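# Insert knob peg into top drawer, leave drawer open

## Task

Push the square peg of the loose knob all the way into the hole on the top drawer, and have that same drawer standing open by 85 mm or more. Both conditions must hold on their own with nothing from the robot supporting them. At the end the grippers release and back away.

## Robot and tools

Robot: two arms, left_arm and right_arm, each a six-joint arm with a parallel two-finger gripper. They face each other across a table. Base poses in the scene frame: left_arm at (+0.054, +0.480, +0.099) m, quat_wxyz (+0.634, 0, 0, -0.773); right_arm at (-0.023, -0.446, +0.059) m, quat_wxyz (+0.735, 0, 0, +0.678). The arm names do not refer to image sides.

Scene frame: origin at the table centre, table surface at z = +0.020 m, +z up, left_arm on the +y side. All reported positions (m), quaternions (wxyz) and velocities (m/s, rad/s) are in this frame. Gripper frame: fingers extend along its +x, close and open along its y. end_effector_position is the point between the finger pads, roughly 3 to 4 cm short of the fingertips. Reported hand positions can be somewhat off, more so at long reach.

execute_actions(actions): actions is a list of actions run in order. Each action is a table of 1 to 15 rows; each row lasts one control step (1/30 s), and if fewer than 15 rows are given the last row repeats to fill 15 steps (0.5 s). Every row is a single list of 14 numbers, each in [-1, 1], covering both arms: left_arm dx, dy, dz, rx, ry, rz, opening, then right_arm dx, dy, dz, rx, ry, rz, opening. dx..rz are an offset, expressed in that gripper's own axes, from the gripper's measured pose at the start of the action (for the first action in a call, the last pose a result reported). Rows are not cumulative: each is measured from that same start pose. Scale: 1.0 equals 0.6 m of translation or 180 degrees of rotation; rx, ry, rz form one rotation vector. Opening is absolute, not an offset: +1 is fully open (0.088 m), empty fingers close at about -0.80, and anything lower changes nothing. Allow at least 0.5 s for a full close. An empty actions list just returns the current state and images. Each step, the commanded pose is clipped to within 70 mm and 16 degrees of the measured pose, so large offsets need several actions; after an action the arm only continues to its last clipped pose. An arm meant to stay still gets zeros (after any correction) and its current opening.

move(target, speed, blocking): target is one 14-number row laid out as above, offsets in gripper axes from the pose in the latest result that shows one. Each gripper follows a straight path toward its target; both paths finish together, lasting 0.5 to 10 s (cut off at 10 s). speed is the path's top speed in m/s, 0.002 to 0.5, default 0.25; rotation is capped at twice that in rad/s. Openings are sent when the move starts. Paths ignore obstacles and the other arm, and grippers may lag, drift or overshoot speed, especially near full stretch. Faster moves and targets set deeper past a contact push harder. blocking=false returns after 0.5 s while motion continues; then only wait or stop are accepted until a result shows the move ended. The result adds a "move:" line giving the ending (done, off_target, moving, held, fault) and any limits: limits=paced means the sent pose was clipped, limits=held means a check blocked some steps (motion may then jump faster). It also gives each gripper's distance to its target. If only one arm is named, the other finished normally.

wait(seconds): 0 to 10; lets time pass with the last commands held, returning early if a running move ends. stop(): brakes a running move (needs some room); fingers keep moving. zoom_image(camera, region): camera is cam_high, cam_low, cam_left_wrist or cam_right_wrist (each 504x504); region is [x0, y0, x1, y1] pixels from the top-left, at most 504 by 504. read_manual(section): only "licences". finished_scene(scene): ends the given scene number and reports whether the goal holds; irreversible.

Results: a state line per arm with pose and velocities; "Hand target" lines showing what each controller is driving toward; step readings of end_effector_position, with HELD plus an arm label where that arm's row was held back; "pose unreachable" when a clearance check altered or blocked an arm's command; grip_measured on the opening scale (the last Joint positions entry is opening in metres). Readings may be off by about 1 mm, and read up to about 3 mm (0.061) narrow while squeezing firmly. To hold something, command roughly 0.07 below grip_measured; less grips more gently. Very thin parts (under about 3 mm) get less force.

Joint ranges (rad): waist -3.054 to 3.054, shoulder 0 to 3.142, elbow 0 to 2.356, wrist pitch and wrist yaw -1.571 to 1.571, wrist roll -3.142 to 3.142. Load limits (N m): waist 17.4, shoulder 21.6, elbow 21.5, wrist pitch 5.67, wrist yaw 5.65, wrist roll 5.3, held weight included. Reaching a limit causes a torque fault: the arm halts for 10 s and the rest of the call is skipped. Friction may leave a gripper short of target or slightly tilted, and tiny moves may not happen; check pose after each move and correct tilt.

Avoid: anything leaving the table (task fails), arms striking or pushing each other, slams, hard pushes, drops and slips. Holding loads heats motors: MOTOR HOT appears from 50 °C, and at 95 °C an OVER-TEMPERATURE FAULT holds the arm and may cut its power. Occasional tugs on held parts or nudges to loose objects can occur. Time spent moving counts against quality, and the simulation runs on during replies.

Each tool is called after "Request:" as name([rows], argument=value, ...), one row to a line, values as JSON.

## Session

Request:
execute_actions(actions=[])

Scene clock: 0.00 s.
left_arm: end_effector_position=(-0.0050, +0.1688, +0.4199) grip_measured=+1.000 end_effector_quat_wxyz=(+0.638, -0.017, -0.011, -0.770) end_effector_velocity=(+0.000, +0.000, +0.000) end_effector_angular_velocity=(+0.004, +0.007, +0.005) | right_arm: end_effector_position=(+0.0040, -0.1321, +0.3834) grip_measured=+1.000 end_effector_quat_wxyz=(+0.735, +0.016, -0.020, +0.678) end_effector_velocity=(-0.002, +0.001, -0.003) end_effector_angular_velocity=(-0.015, -0.037, +0.018)
Joint positions: left_arm=[ 0.006  0.853  0.652  0.242 -0.005 -0.005  0.088] | right_arm=[-0.008  0.845  0.651  0.245 -0.008 -0.003  0.088]
Joint velocities: left_arm=[-0.002 -0.002  0.002 -0.007 -0.007 -0.007  0.   ] | right_arm=[-0.002  0.002 -0.002 -0.007 -0.022 -0.037  0.   ]
Motor temperatures (°C, as the motors report them): left_arm=[27 27 27 26 26 29] | right_arm=[27 28 27 28 28 27]
Heat: left arm: hottest wrist roll 29 °C (+0.0 °C/min); right arm: hottest shoulder 28 °C (+0.0 °C/min).
Hand target (left_arm): -0.005, +0.169, +0.420; +0.638, -0.017, -0.011, -0.770
Hand target (right_arm): +0.004, -0.132, +0.383; +0.735, +0.016, -0.020, +0.678

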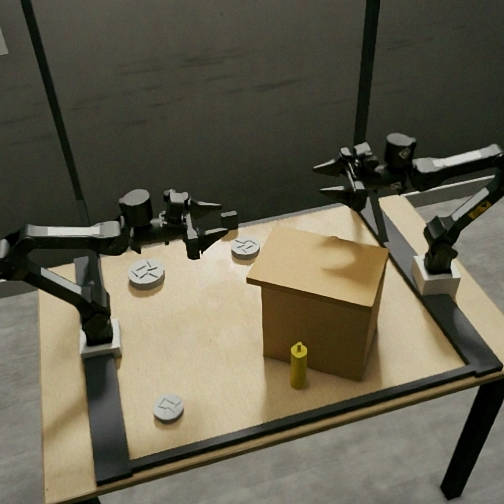

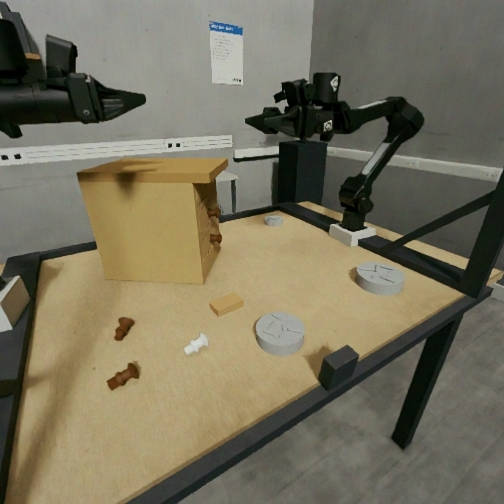

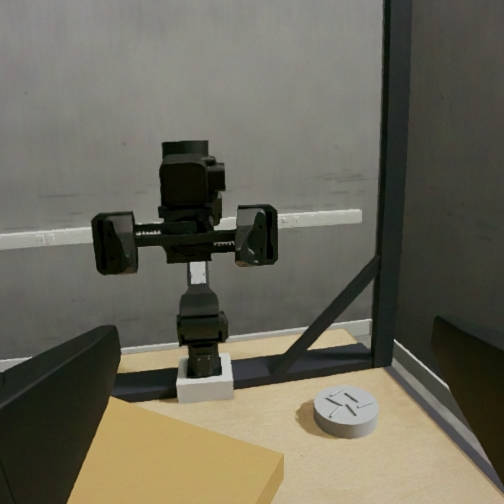

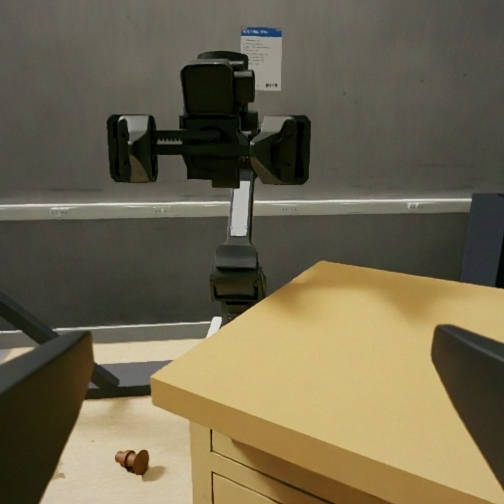

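Request:
zoom_image(camera="cam_low", region=[80, 280, 260, 410])

Request:
zoom_image(camera="cam_low", region=[150, 150, 290, 290])

Request:
zoom_image(camera="cam_right_wrist", region=[80, 420, 200, 504])

Region (80, 280, 260, 410) of cam_low's 504x504 image, scaled by 2.800, with more detail than that image has.

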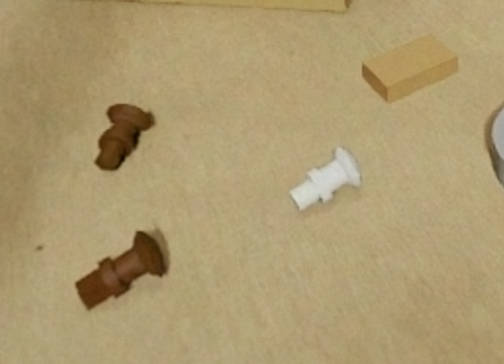

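Region (150, 150, 290, 290) of cam_low's 504x504 image, scaled by 3.600, with more detail than that image has.

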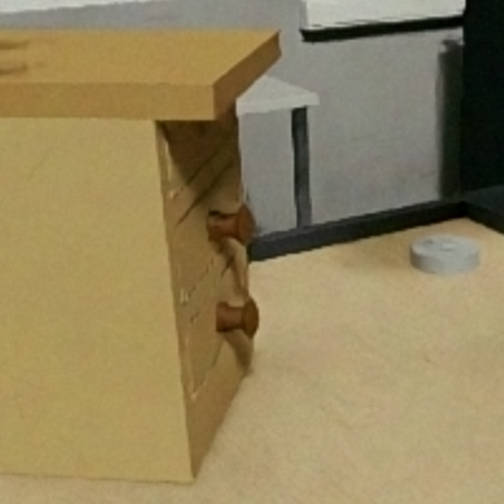

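Region (80, 420, 200, 504) of cam_right_wrist's 504x504 image, scaled by 4.200, with more detail than that image has; it fills the top 353 rows of this view, and the rest is white.

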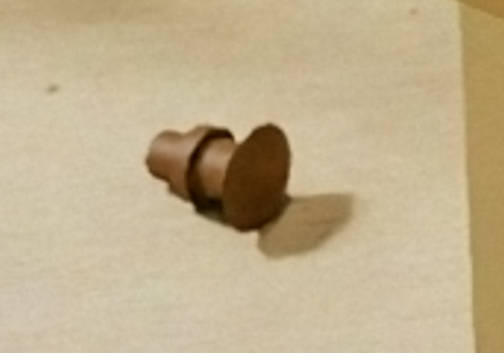

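Request:
move(target=[-0.08,-0.295,-0.08,0.112,0.378,-0.160,1, -0.12,0,-0.2,0,0,-0.05,1])

Scene clock: 3.93 s.
left_arm: end_effector_position=(-0.1664, +0.2485, +0.3710) grip_measured=+1.000 end_effector_quat_wxyz=(+0.337, +0.518, +0.206, -0.758) end_effector_velocity=(+0.001, +0.003, -0.001) end_effector_angular_velocity=(+0.019, -0.025, +0.002) | right_arm: end_effector_position=(-0.0015, -0.1960, +0.2624) grip_measured=+1.000 end_effector_quat_wxyz=(+0.786, +0.021, -0.018, +0.618) end_effector_velocity=(-0.001, -0.001, -0.002) end_effector_angular_velocity=(-0.008, -0.021, -0.001)
Joint positions: left_arm=[-0.585  1.529  1.725 -1.381 -0.043 -0.008  0.088] | right_arm=[ 0.216  0.493  0.104  0.446  0.373 -0.011  0.088]
Joint velocities: left_arm=[-0.007  0.017  0.022 -0.037 -0.007 -0.007  0.   ] | right_arm=[ 0.007 -0.012 -0.007 -0.007  0.007 -0.022  0.   ]
Motor temperatures (°C, as the motors report them): left_arm=[27 27 28 27 26 29] | right_arm=[27 29 28 29 28 27]
Heat: left arm: hottest wrist roll 29 °C (+0.0 °C/min); right arm: hottest shoulder 29 °C (+0.0 °C/min).
Hand target (left_arm): -0.169, +0.248, +0.370; -0.334, -0.521, -0.209, +0.758
Hand target (right_arm): -0.002, -0.197, +0.260; +0.786, +0.018, -0.019, +0.618
Off the commanded pose (left_arm): 0.005 m, 1 deg.
Off the commanded pose (right_arm): 0.003 m, 0 deg.
move: done

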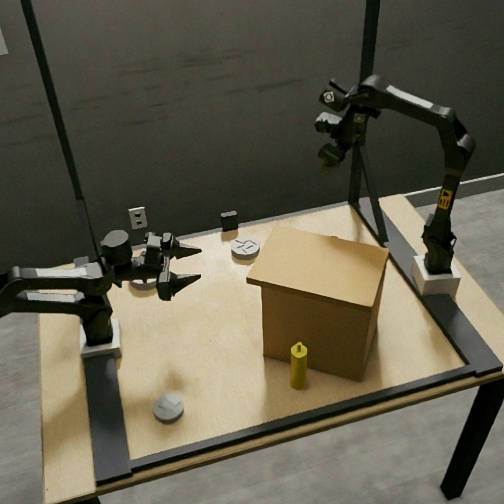

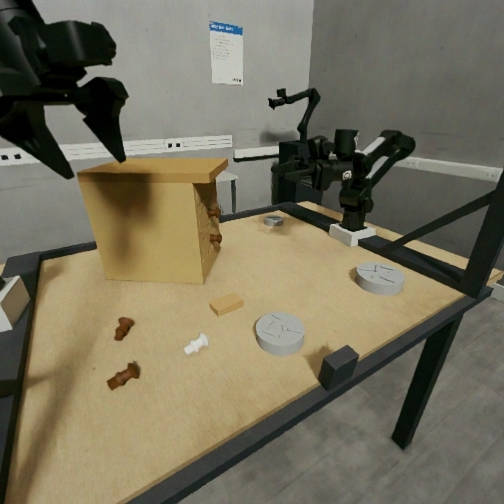

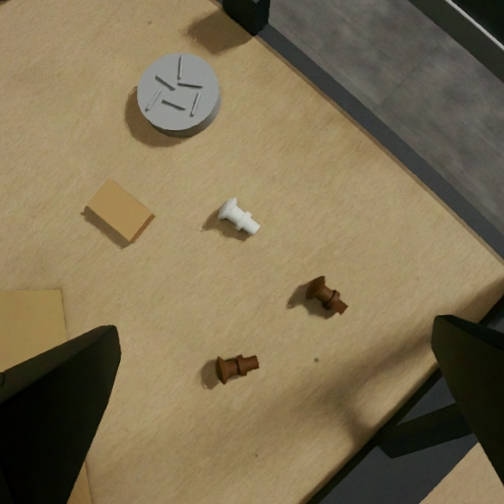

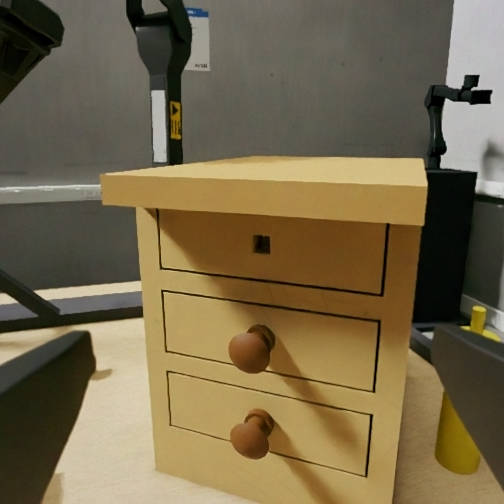

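Request:
zoom_image(camera="cam_left_wrist", region=[190, 180, 370, 400])

Request:
zoom_image(camera="cam_right_wrist", region=[200, 200, 330, 380])

Region (190, 180, 370, 400) of cam_left_wrist's 504x504 image, scaled by 2.291, with more detail than that image has; it fills the left 412 columns of this view, and the rest is white.

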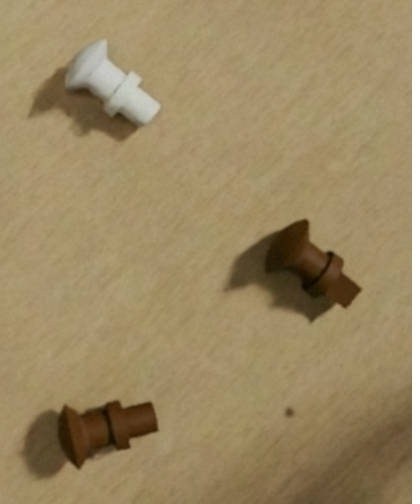

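Region (200, 200, 330, 380) of cam_right_wrist's 504x504 image, scaled by 2.800, with more detail than that image has.

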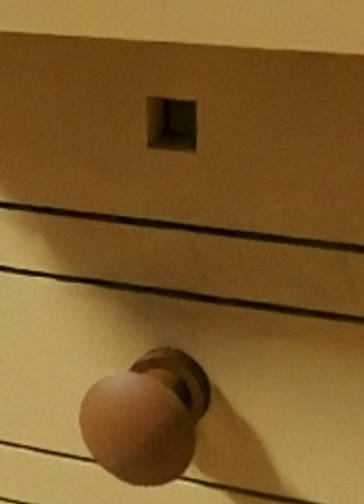

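Request:
move(target=[0.299,-0.1225,-0.138,0.689,0.056,-0.142,1, 0.027,0.092,-0.048,0,0.017,-0.08,1], speed=0.4)

Scene clock: 11.53 s.
left_arm: end_effector_position=(-0.2113, +0.2986, +0.1785) grip_measured=+1.000 end_effector_quat_wxyz=(-0.445, +0.542, -0.458, -0.546) end_effector_velocity=(+0.005, +0.003, -0.003) end_effector_angular_velocity=(+0.012, -0.030, -0.010) | right_arm: end_effector_position=(-0.0497, -0.1662, +0.2330) grip_measured=+1.000 end_effector_quat_wxyz=(+0.857, +0.000, +0.006, +0.516) end_effector_velocity=(-0.000, +0.001, -0.003) end_effector_angular_velocity=(-0.025, -0.029, +0.005)
Joint positions: left_arm=[-0.775  1.775  1.276 -1.053  0.001  1.985  0.088] | right_arm=[0.667 1.203 0.204 0.98  1.074 0.023 0.088]
Joint velocities: left_arm=[-0.002  0.007 -0.002 -0.022 -0.007  0.007  0.   ] | right_arm=[-0.002  0.007 -0.002 -0.007 -0.007 -0.022  0.   ]
Motor temperatures (°C, as the motors report them): left_arm=[27 28 30 27 26 29] | right_arm=[27 29 29 30 28 27]
Heat: left arm: hottest elbow 30 °C (+5.2 °C/min); right arm: hottest wrist pitch 30 °C (+10.4 °C/min).
Hand target (left_arm): -0.210, +0.300, +0.172; -0.454, +0.543, -0.454, -0.541
Hand target (right_arm): -0.051, -0.165, +0.235; +0.857, +0.006, +0.007, +0.515
Off the commanded pose (left_arm): 0.008 m, 1 deg.
Off the commanded pose (right_arm): 0.003 m, 1 deg.
move: done

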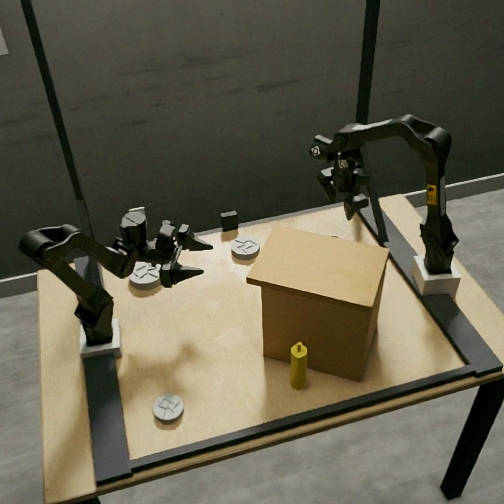

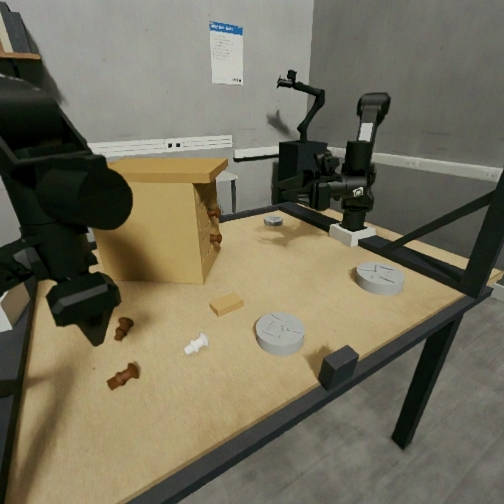

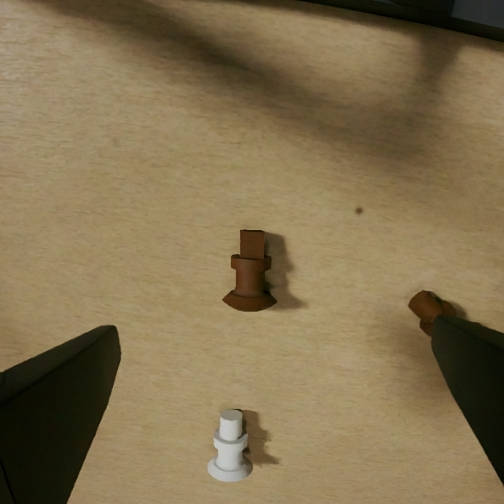

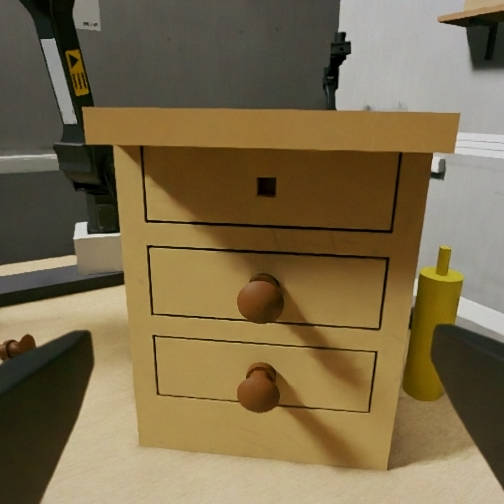

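Request:
move(target=[0.14,0.012,-0.017,0,0,0,-0.1, 0,0,0,0,0,0,1], speed=0.15)

Scene clock: 12.90 s.
left_arm: end_effector_position=(-0.2221, +0.2851, +0.1015) grip_measured=-0.096 end_effector_quat_wxyz=(-0.438, +0.540, -0.465, -0.548) end_effector_velocity=(+0.001, +0.003, -0.001) end_effector_angular_velocity=(+0.013, -0.006, +0.005) | right_arm: end_effector_position=(-0.0496, -0.1662, +0.2330) grip_measured=+1.000 end_effector_quat_wxyz=(+0.857, +0.000, +0.006, +0.515) end_effector_velocity=(+0.001, -0.001, -0.001) end_effector_angular_velocity=(-0.016, -0.024, -0.005)
Joint positions: left_arm=[-0.76   1.933  1.152 -0.751  0.001  1.999  0.034] | right_arm=[0.667 1.204 0.204 0.98  1.074 0.023 0.088]
Joint velocities: left_arm=[-0.002  0.002 -0.002 -0.007  0.007 -0.007 -0.   ] | right_arm=[ 0.002 -0.002 -0.002 -0.007  0.007 -0.022  0.   ]
Motor temperatures (°C, as the motors report them): left_arm=[27 28 30 27 26 29] | right_arm=[27 29 29 30 28 27]
Heat: left arm: hottest elbow 30 °C (+4.7 °C/min); right arm: hottest wrist pitch 30 °C (+9.3 °C/min).
Hand target (left_arm): -0.219, +0.286, +0.095; -0.445, +0.542, -0.458, -0.546
Hand target (right_arm): -0.050, -0.166, +0.233; +0.857, +0.000, +0.006, +0.516
Off the commanded pose (left_arm): 0.008 m, 1 deg.
Off the commanded pose (right_arm): 0.000 m, 0 deg.
move: done

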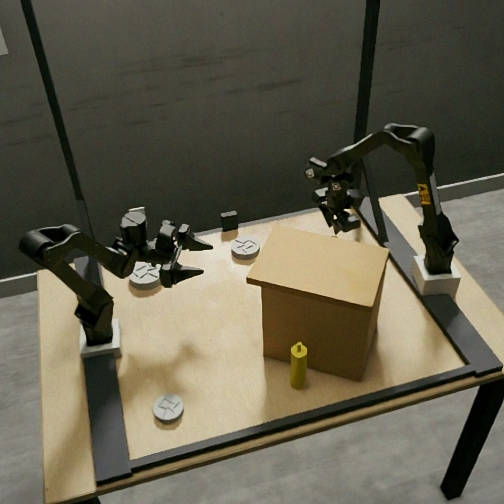

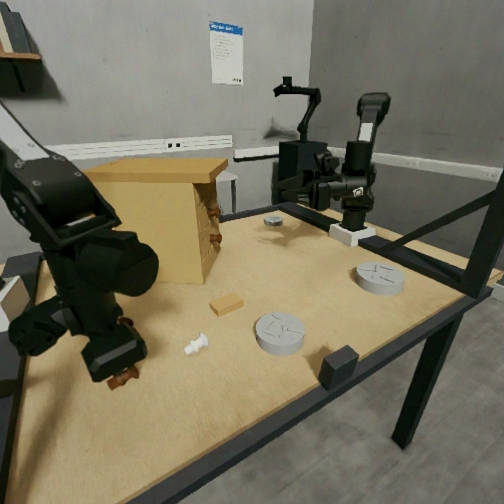

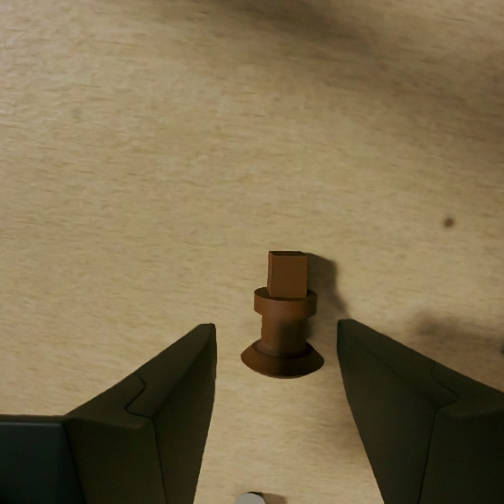

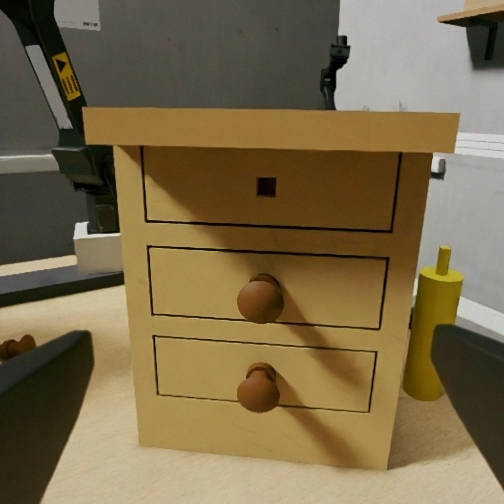

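Request:
move(target=[0.05,-0.012,0.022,0,0,0,-0.1, 0,0,0,0,0,0,1], speed=0.08)

Scene clock: 14.23 s.
left_arm: end_effector_position=(-0.2217, +0.2955, +0.0778) grip_measured=-0.097 end_effector_quat_wxyz=(-0.432, +0.537, -0.471, -0.550) end_effector_velocity=(+0.003, +0.004, -0.002) end_effector_angular_velocity=(+0.003, -0.019, -0.014) | right_arm: end_effector_position=(-0.0496, -0.1662, +0.2330) grip_measured=+1.000 end_effector_quat_wxyz=(+0.857, +0.000, +0.006, +0.515) end_effector_velocity=(+0.001, -0.001, -0.002) end_effector_angular_velocity=(-0.010, -0.010, +0.005)
Joint positions: left_arm=[-0.785  1.951  1.064 -0.626  0.001  1.975  0.034] | right_arm=[0.667 1.204 0.204 0.98  1.074 0.023 0.088]
Joint velocities: left_arm=[-0.007  0.002 -0.007 -0.007 -0.007  0.007  0.   ] | right_arm=[-0.002 -0.007 -0.007 -0.007 -0.007 -0.007  0.   ]
Motor temperatures (°C, as the motors report them): left_arm=[27 29 30 27 26 29] | right_arm=[27 29 29 30 28 27]
Heat: left arm: hottest elbow 30 °C (+4.2 °C/min); right arm: hottest wrist pitch 30 °C (+8.4 °C/min).
Hand target (left_arm): -0.219, +0.299, +0.071; -0.438, +0.540, -0.465, -0.548
Hand target (right_arm): -0.050, -0.166, +0.233; +0.857, +0.000, +0.006, +0.515
Off the commanded pose (left_arm): 0.008 m, 1 deg.
Off the commanded pose (right_arm): 0.000 m, 0 deg.
move: done

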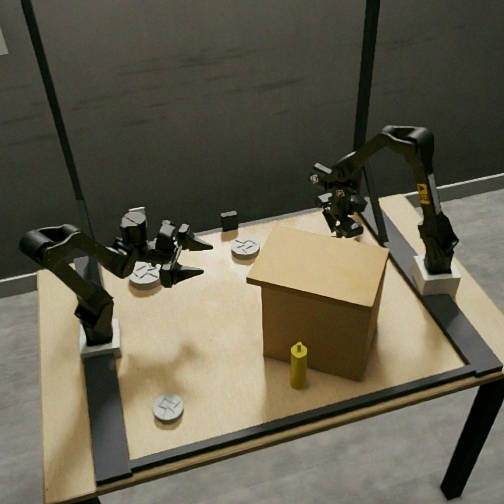

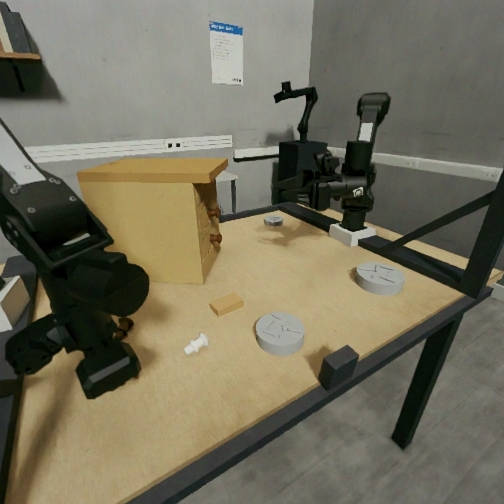

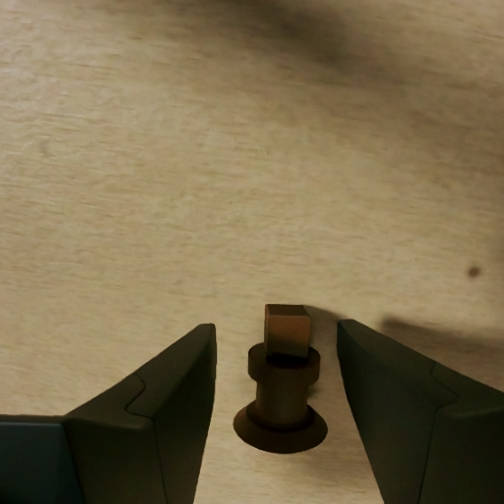

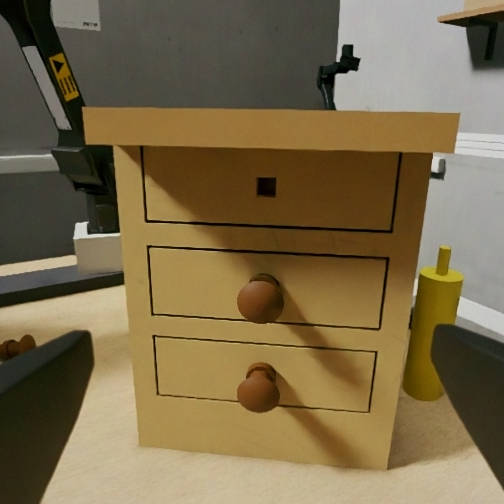

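Request:
move(target=[0.037,-0.007,0.01,0,-0.008,-0.02,-0.1, 0,0,0,0,0,0,1], speed=0.05)

Scene clock: 15.57 s.
left_arm: end_effector_position=(-0.2198, +0.3007, +0.0594) grip_measured=-0.097 end_effector_quat_wxyz=(-0.451, +0.543, -0.453, -0.544) end_effector_velocity=(+0.002, +0.003, -0.001) end_effector_angular_velocity=(+0.018, -0.014, +0.005) | right_arm: end_effector_position=(-0.0496, -0.1662, +0.2330) grip_measured=+1.000 end_effector_quat_wxyz=(+0.857, +0.000, +0.006, +0.515) end_effector_velocity=(+0.002, -0.000, +0.002) end_effector_angular_velocity=(+0.007, +0.000, -0.010)
Joint positions: left_arm=[-0.795  2.018  1.075 -0.624  0.001  1.966  0.034] | right_arm=[0.667 1.204 0.204 0.98  1.074 0.023 0.088]
Joint velocities: left_arm=[-0.002  0.007  0.007 -0.022  0.007 -0.007 -0.   ] | right_arm=[-0.002 -0.002  0.002  0.007  0.007 -0.007  0.   ]
Motor temperatures (°C, as the motors report them): left_arm=[27 29 30 27 26 29] | right_arm=[27 29 29 30 28 27]
Heat: left arm: hottest elbow 30 °C (+3.9 °C/min); right arm: hottest wrist pitch 30 °C (+7.7 °C/min).
Hand target (left_arm): -0.220, +0.301, +0.055; -0.455, +0.545, -0.449, -0.543
Hand target (right_arm): -0.050, -0.166, +0.233; +0.857, +0.000, +0.006, +0.515
Off the commanded pose (left_arm): 0.004 m, 1 deg.
Off the commanded pose (right_arm): 0.000 m, 0 deg.
move: done

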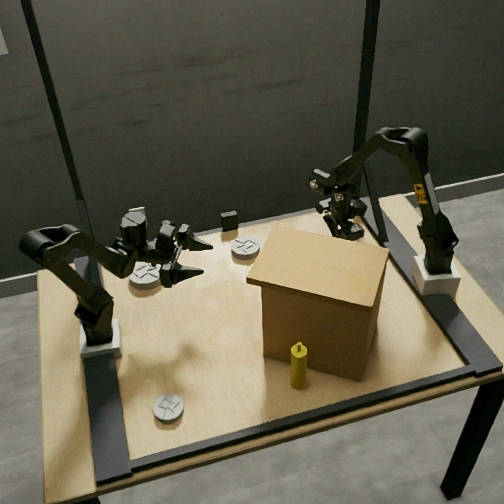

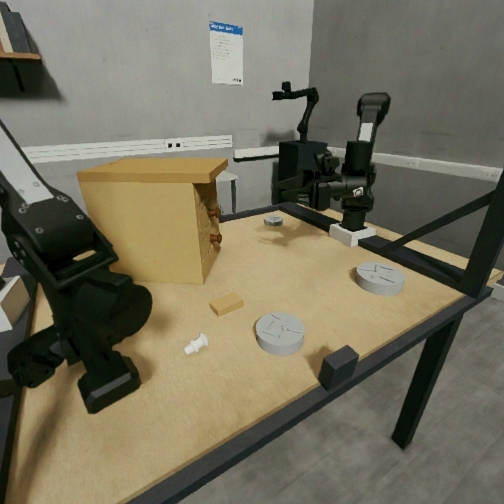

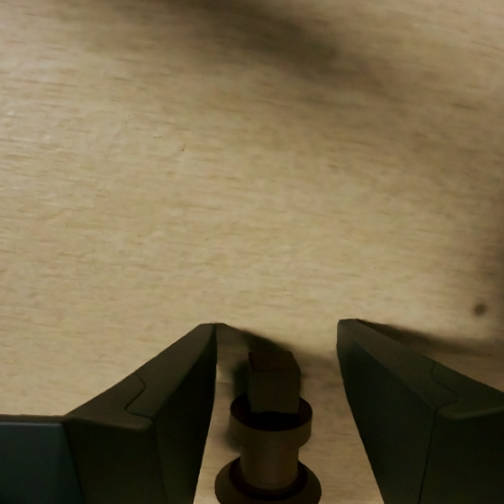

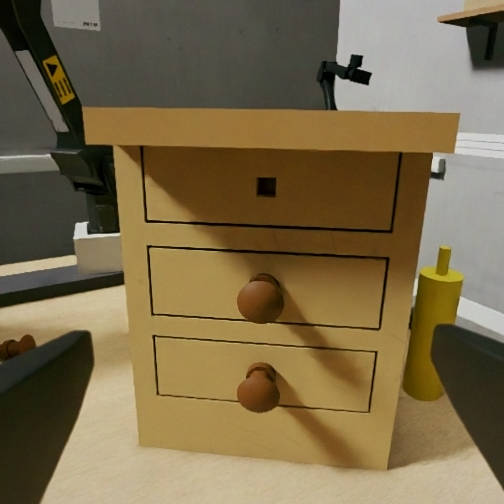

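Request:
move(target=[0,0,-0.008,0,0,0,-0.1, 0,0,0,0,0,0,1], speed=0.03)

Request:
move(target=[0,0,0,0,0,0,-0.66, 0,0,0,0,0,0,1])

Scene clock: 16.40 s.
left_arm: end_effector_position=(-0.2184, +0.2981, +0.0594) grip_measured=-0.097 end_effector_quat_wxyz=(-0.451, +0.543, -0.453, -0.544) end_effector_velocity=(+0.003, -0.002, +0.002) end_effector_angular_velocity=(-0.005, -0.006, +0.015) | right_arm: end_effector_position=(-0.0496, -0.1662, +0.2330) grip_measured=+1.000 end_effector_quat_wxyz=(+0.857, +0.000, +0.006, +0.515) end_effector_velocity=(+0.000, +0.000, -0.003) end_effector_angular_velocity=(-0.036, -0.044, +0.005)
Joint positions: left_arm=[-0.786  2.018  1.076 -0.624  0.001  1.975  0.034] | right_arm=[0.667 1.204 0.204 0.98  1.074 0.023 0.088]
Joint velocities: left_arm=[ 0.007 -0.007 -0.002 -0.007 -0.007 -0.007 -0.   ] | right_arm=[-0.002 -0.002 -0.002 -0.022 -0.007 -0.037  0.   ]
Motor temperatures (°C, as the motors report them): left_arm=[27 29 30 27 26 29] | right_arm=[27 29 29 30 28 27]
Heat: left arm: hottest elbow 30 °C (+3.7 °C/min); right arm: hottest wrist pitch 30 °C (+7.3 °C/min).
Hand target (left_arm): -0.219, +0.296, +0.059; -0.451, +0.543, -0.453, -0.544
Hand target (right_arm): -0.050, -0.166, +0.233; +0.857, +0.000, +0.006, +0.515
Off the commanded pose (left_arm): 0.002 m, 0 deg.
Off the commanded pose (right_arm): 0.000 m, 0 deg.
move: done

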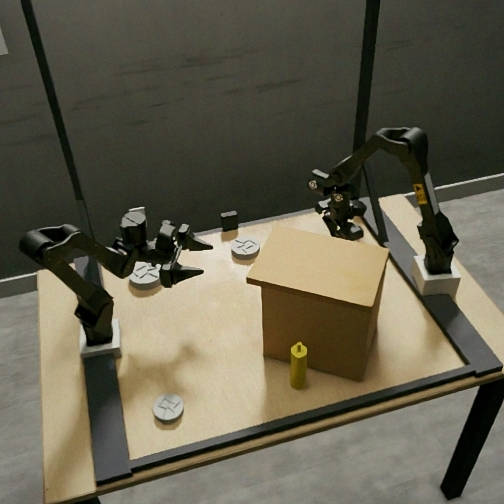

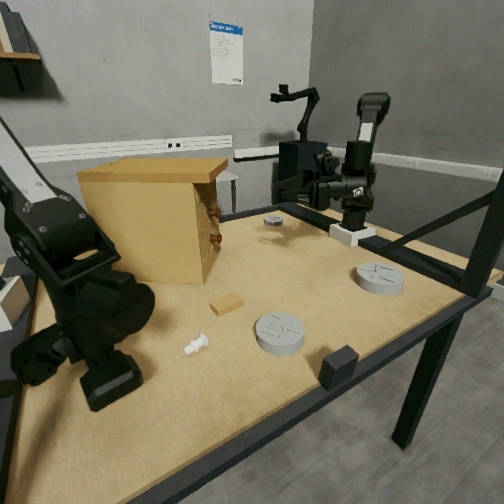

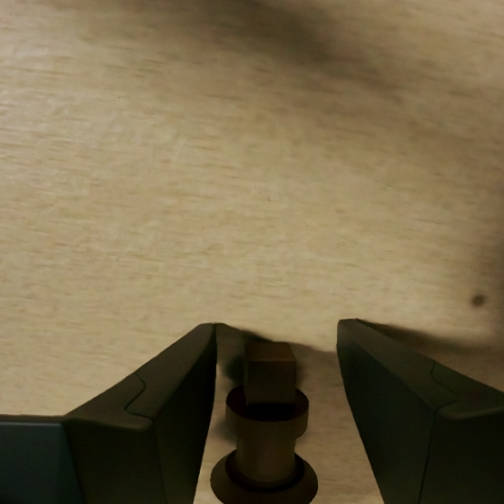

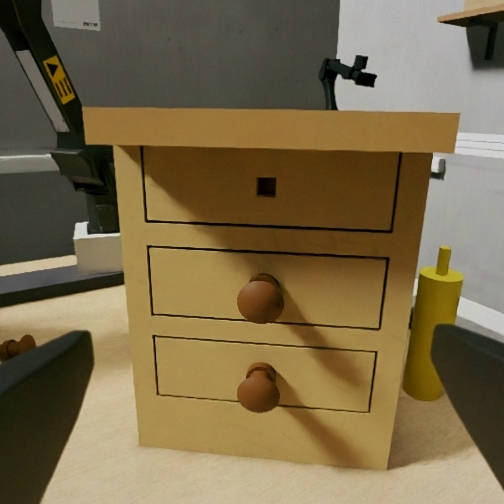

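Scene clock: 16.90 s.
left_arm: end_effector_position=(-0.2184, +0.2981, +0.0594) grip_measured=-0.567 end_effector_quat_wxyz=(-0.451, +0.543, -0.453, -0.544) end_effector_velocity=(-0.003, -0.005, +0.002) end_effector_angular_velocity=(-0.033, +0.010, +0.005) | right_arm: end_effector_position=(-0.0496, -0.1662, +0.2330) grip_measured=+1.000 end_effector_quat_wxyz=(+0.857, +0.000, +0.006, +0.515) end_effector_velocity=(+0.000, -0.000, -0.004) end_effector_angular_velocity=(-0.018, -0.016, +0.005)
Joint positions: left_arm=[-0.786  2.018  1.076 -0.624  0.001  1.976  0.011] | right_arm=[0.667 1.204 0.204 0.98  1.074 0.023 0.088]
Joint velocities: left_arm=[-0.002 -0.007 -0.002  0.022 -0.022 -0.007 -0.   ] | right_arm=[-0.002  0.002 -0.007 -0.007 -0.007 -0.007  0.   ]
Motor temperatures (°C, as the motors report them): left_arm=[27 29 30 27 26 29] | right_arm=[27 29 29 30 28 27]
Heat: left arm: hottest elbow 30 °C (+3.6 °C/min); right arm: hottest wrist pitch 30 °C (+7.1 °C/min).
Hand target (left_arm): -0.218, +0.298, +0.059; -0.451, +0.543, -0.453, -0.544
Hand target (right_arm): -0.050, -0.166, +0.233; +0.857, +0.000, +0.006, +0.515
Off the commanded pose (left_arm): 0.000 m, 0 deg.
Off the commanded pose (right_arm): 0.000 m, 0 deg.
move: done

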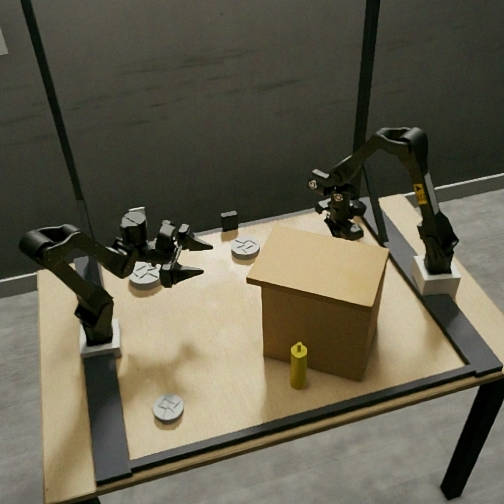

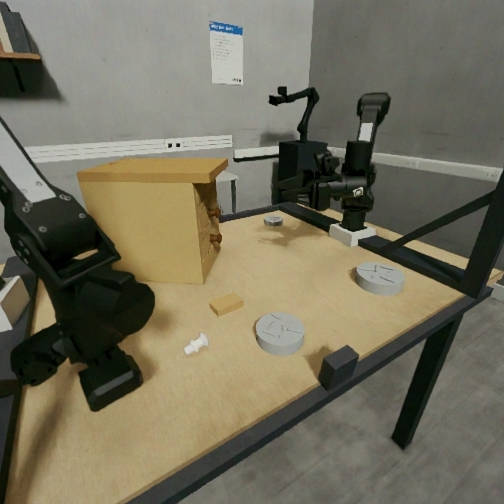

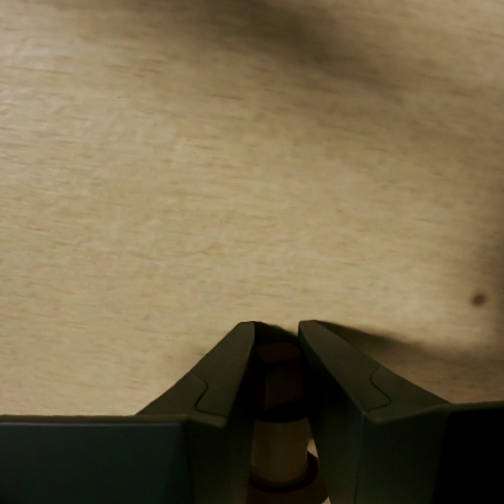

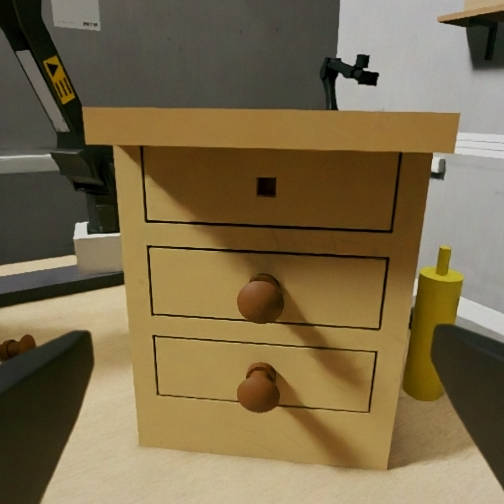

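Request:
move(target=[-0.167,0.058,-0.207,0,0,0,-0.66, 0.15,0.368,-0.138,-0.015,0.043,0.211,0.25], speed=0.2)

Scene clock: 20.17 s.
left_arm: end_effector_position=(-0.2289, +0.1717, +0.1640) grip_measured=-0.567 end_effector_quat_wxyz=(-0.447, +0.543, -0.456, -0.544) end_effector_velocity=(+0.004, +0.001, +0.001) end_effector_angular_velocity=(-0.002, -0.028, -0.009) | right_arm: end_effector_position=(-0.2023, +0.0149, +0.1543) grip_measured=+0.252 end_effector_quat_wxyz=(+0.641, -0.048, +0.050, +0.765) end_effector_velocity=(-0.003, +0.001, -0.006) end_effector_angular_velocity=(-0.022, +0.000, +0.018)
Joint positions: left_arm=[-0.546  2.16   1.761 -1.159  0.001  2.214  0.011] | right_arm=[0.535 2.06  0.828 1.089 0.274 0.054 0.051]
Joint velocities: left_arm=[-0.002  0.002  0.007 -0.022 -0.022  0.007 -0.   ] | right_arm=[-0.002  0.007  0.007 -0.022 -0.022  0.007  0.   ]
Motor temperatures (°C, as the motors report them): left_arm=[27 30 30 27 26 29] | right_arm=[27 29 30 31 28 27]
Heat: left arm: hottest shoulder 30 °C (+3.0 °C/min); right arm: hottest wrist pitch 31 °C (+8.9 °C/min).
Hand target (left_arm): -0.229, +0.170, +0.160; -0.451, +0.542, -0.453, -0.545
Hand target (right_arm): -0.202, +0.017, +0.152; +0.640, -0.051, +0.049, +0.765
Off the commanded pose (left_arm): 0.005 m, 1 deg.
Off the commanded pose (right_arm): 0.004 m, 0 deg.
move: done

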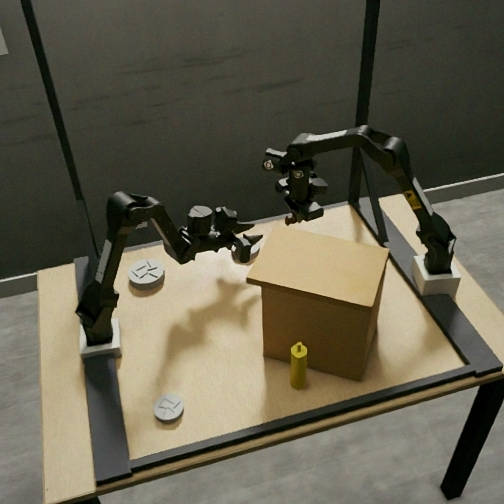

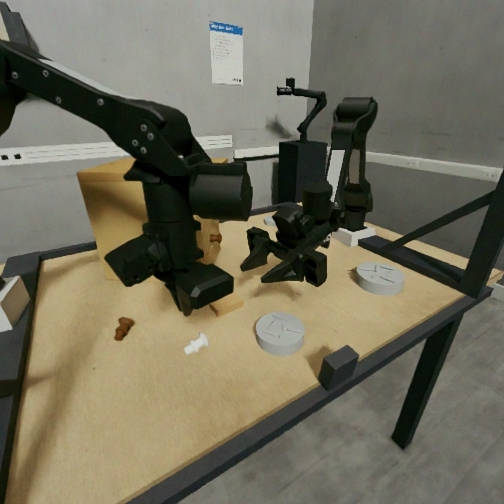

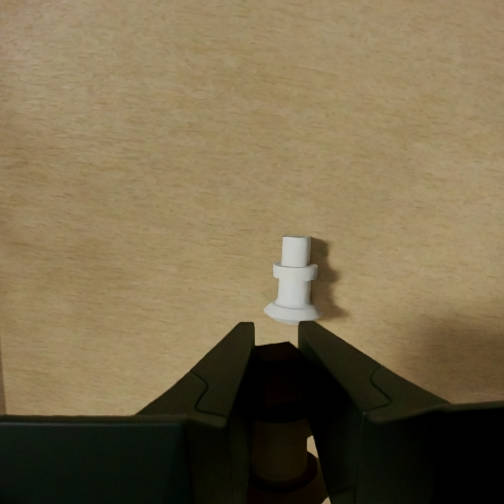

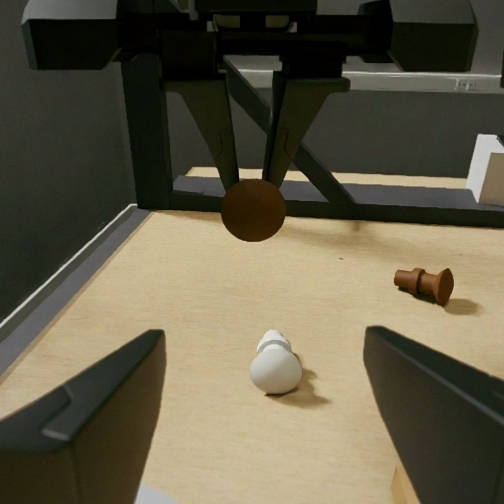

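Request:
move(target=[0,0,0,0,0,0,-0.66, 0.09,0.003,0.012,0,0,0,0.25], speed=0.1)

Scene clock: 21.43 s.
left_arm: end_effector_position=(-0.2290, +0.1716, +0.1643) grip_measured=-0.567 end_effector_quat_wxyz=(-0.447, +0.543, -0.457, -0.544) end_effector_velocity=(+0.001, +0.001, +0.002) end_effector_angular_velocity=(+0.007, +0.004, +0.010) | right_arm: end_effector_position=(-0.2131, +0.0657, +0.1570) grip_measured=+0.252 end_effector_quat_wxyz=(+0.641, -0.045, +0.051, +0.765) end_effector_velocity=(+0.002, +0.003, -0.001) end_effector_angular_velocity=(-0.001, -0.007, +0.001)
Joint positions: left_arm=[-0.546  2.16   1.762 -1.16   0.001  2.214  0.011] | right_arm=[0.503 2.178 1.065 0.975 0.243 0.054 0.051]
Joint velocities: left_arm=[ 0.002 -0.002  0.002 -0.007  0.007 -0.007 -0.   ] | right_arm=[-0.007  0.007  0.012 -0.007 -0.007 -0.007 -0.   ]
Motor temperatures (°C, as the motors report them): left_arm=[27 31 30 27 26 29] | right_arm=[27 29 30 31 28 27]
Heat: left arm: hottest shoulder 31 °C (+5.6 °C/min); right arm: hottest wrist pitch 31 °C (+8.4 °C/min).
Hand target (left_arm): -0.229, +0.172, +0.164; -0.447, +0.543, -0.457, -0.544
Hand target (right_arm): -0.213, +0.068, +0.154; +0.641, -0.048, +0.050, +0.765
Off the commanded pose (left_arm): 0.000 m, 0 deg.
Off the commanded pose (right_arm): 0.004 m, 0 deg.
move: done

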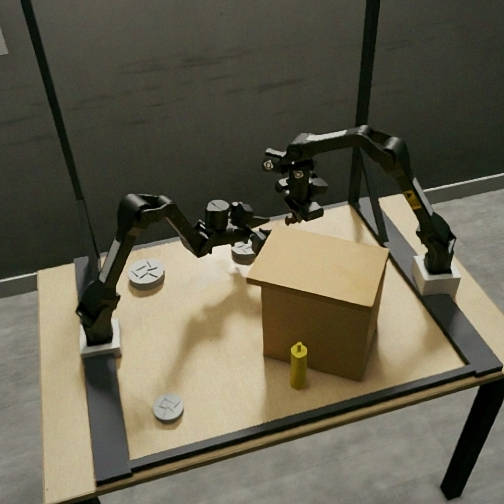

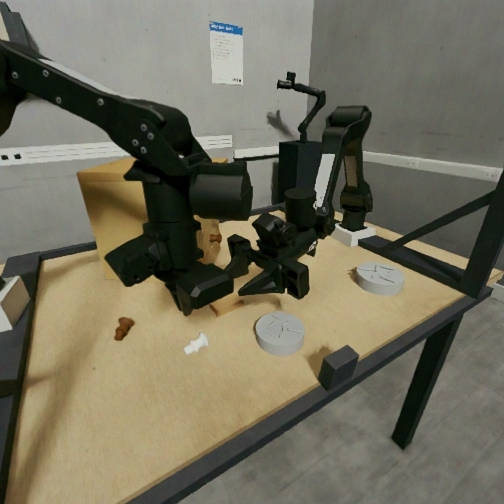

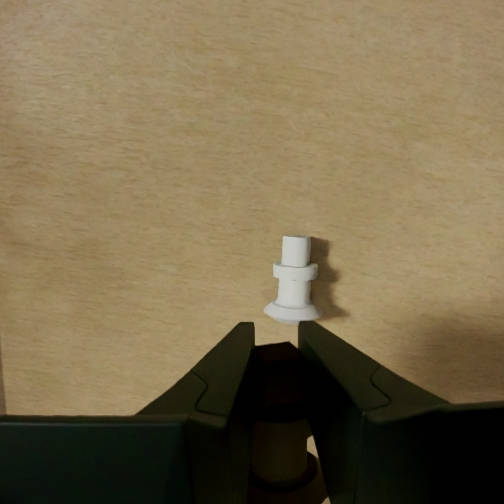

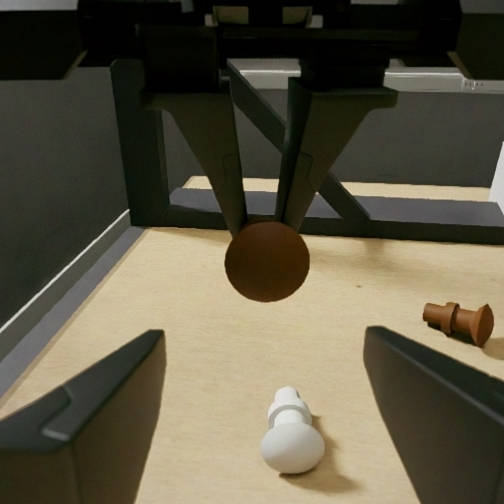

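Request:
move(target=[0,0,0,0,0,0,-0.66, 0.065,-0.007,0.008,0,0,0,0.25], speed=0.08)

Request:
zoom_image(camera="cam_high", region=[220, 170, 340, 260])

Scene clock: 22.77 s.
left_arm: end_effector_position=(-0.2290, +0.1716, +0.1643) grip_measured=-0.567 end_effector_quat_wxyz=(-0.447, +0.543, -0.457, -0.544) end_effector_velocity=(-0.001, +0.002, -0.001) end_effector_angular_velocity=(+0.003, +0.007, +0.005) | right_arm: end_effector_position=(-0.2157, +0.1027, +0.1597) grip_measured=+0.252 end_effector_quat_wxyz=(+0.641, -0.042, +0.051, +0.765) end_effector_velocity=(-0.001, +0.002, -0.001) end_effector_angular_velocity=(-0.001, -0.007, +0.006)
Joint positions: left_arm=[-0.546  2.16   1.762 -1.16   0.001  2.214  0.011] | right_arm=[0.474 2.264 1.241 0.89  0.215 0.054 0.051]
Joint velocities: left_arm=[-0.002 -0.002 -0.007  0.007  0.007 -0.007 -0.   ] | right_arm=[-0.002  0.007  0.012 -0.007 -0.007 -0.007  0.   ]
Motor temperatures (°C, as the motors report them): left_arm=[27 32 30 27 26 29] | right_arm=[27 30 30 31 28 27]
Heat: left arm: hottest shoulder 32 °C (+7.9 °C/min); right arm: hottest wrist pitch 31 °C (+7.9 °C/min).
Hand target (left_arm): -0.229, +0.172, +0.164; -0.447, +0.543, -0.457, -0.544
Hand target (right_arm): -0.215, +0.105, +0.157; +0.641, -0.045, +0.051, +0.765
Off the commanded pose (left_arm): 0.000 m, 0 deg.
Off the commanded pose (right_arm): 0.004 m, 0 deg.
move: done

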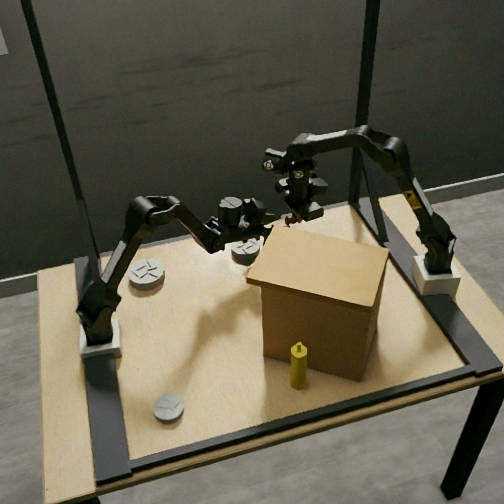

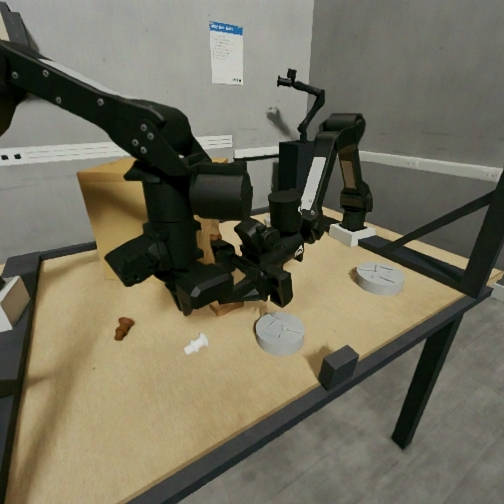

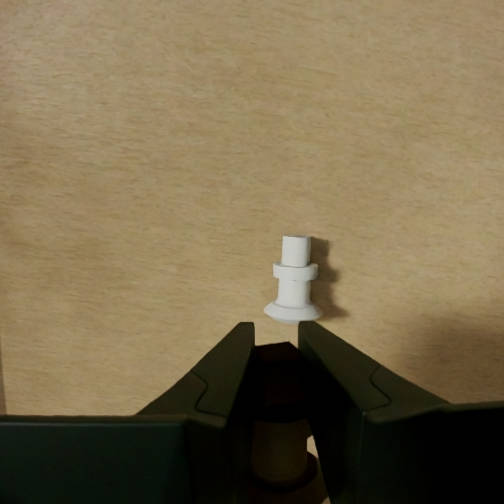

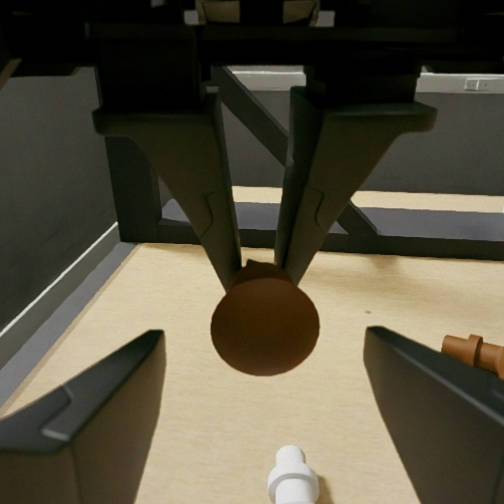

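Region (220, 170, 340, 260) of cam_high's 504x504 image, scaled by 4.200, with more detail than that image has; it fills the top 378 rows of this view, and the rest is white.

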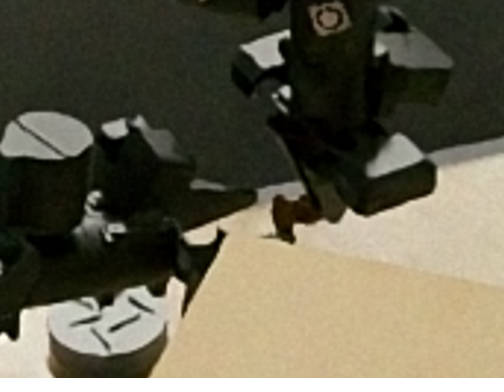

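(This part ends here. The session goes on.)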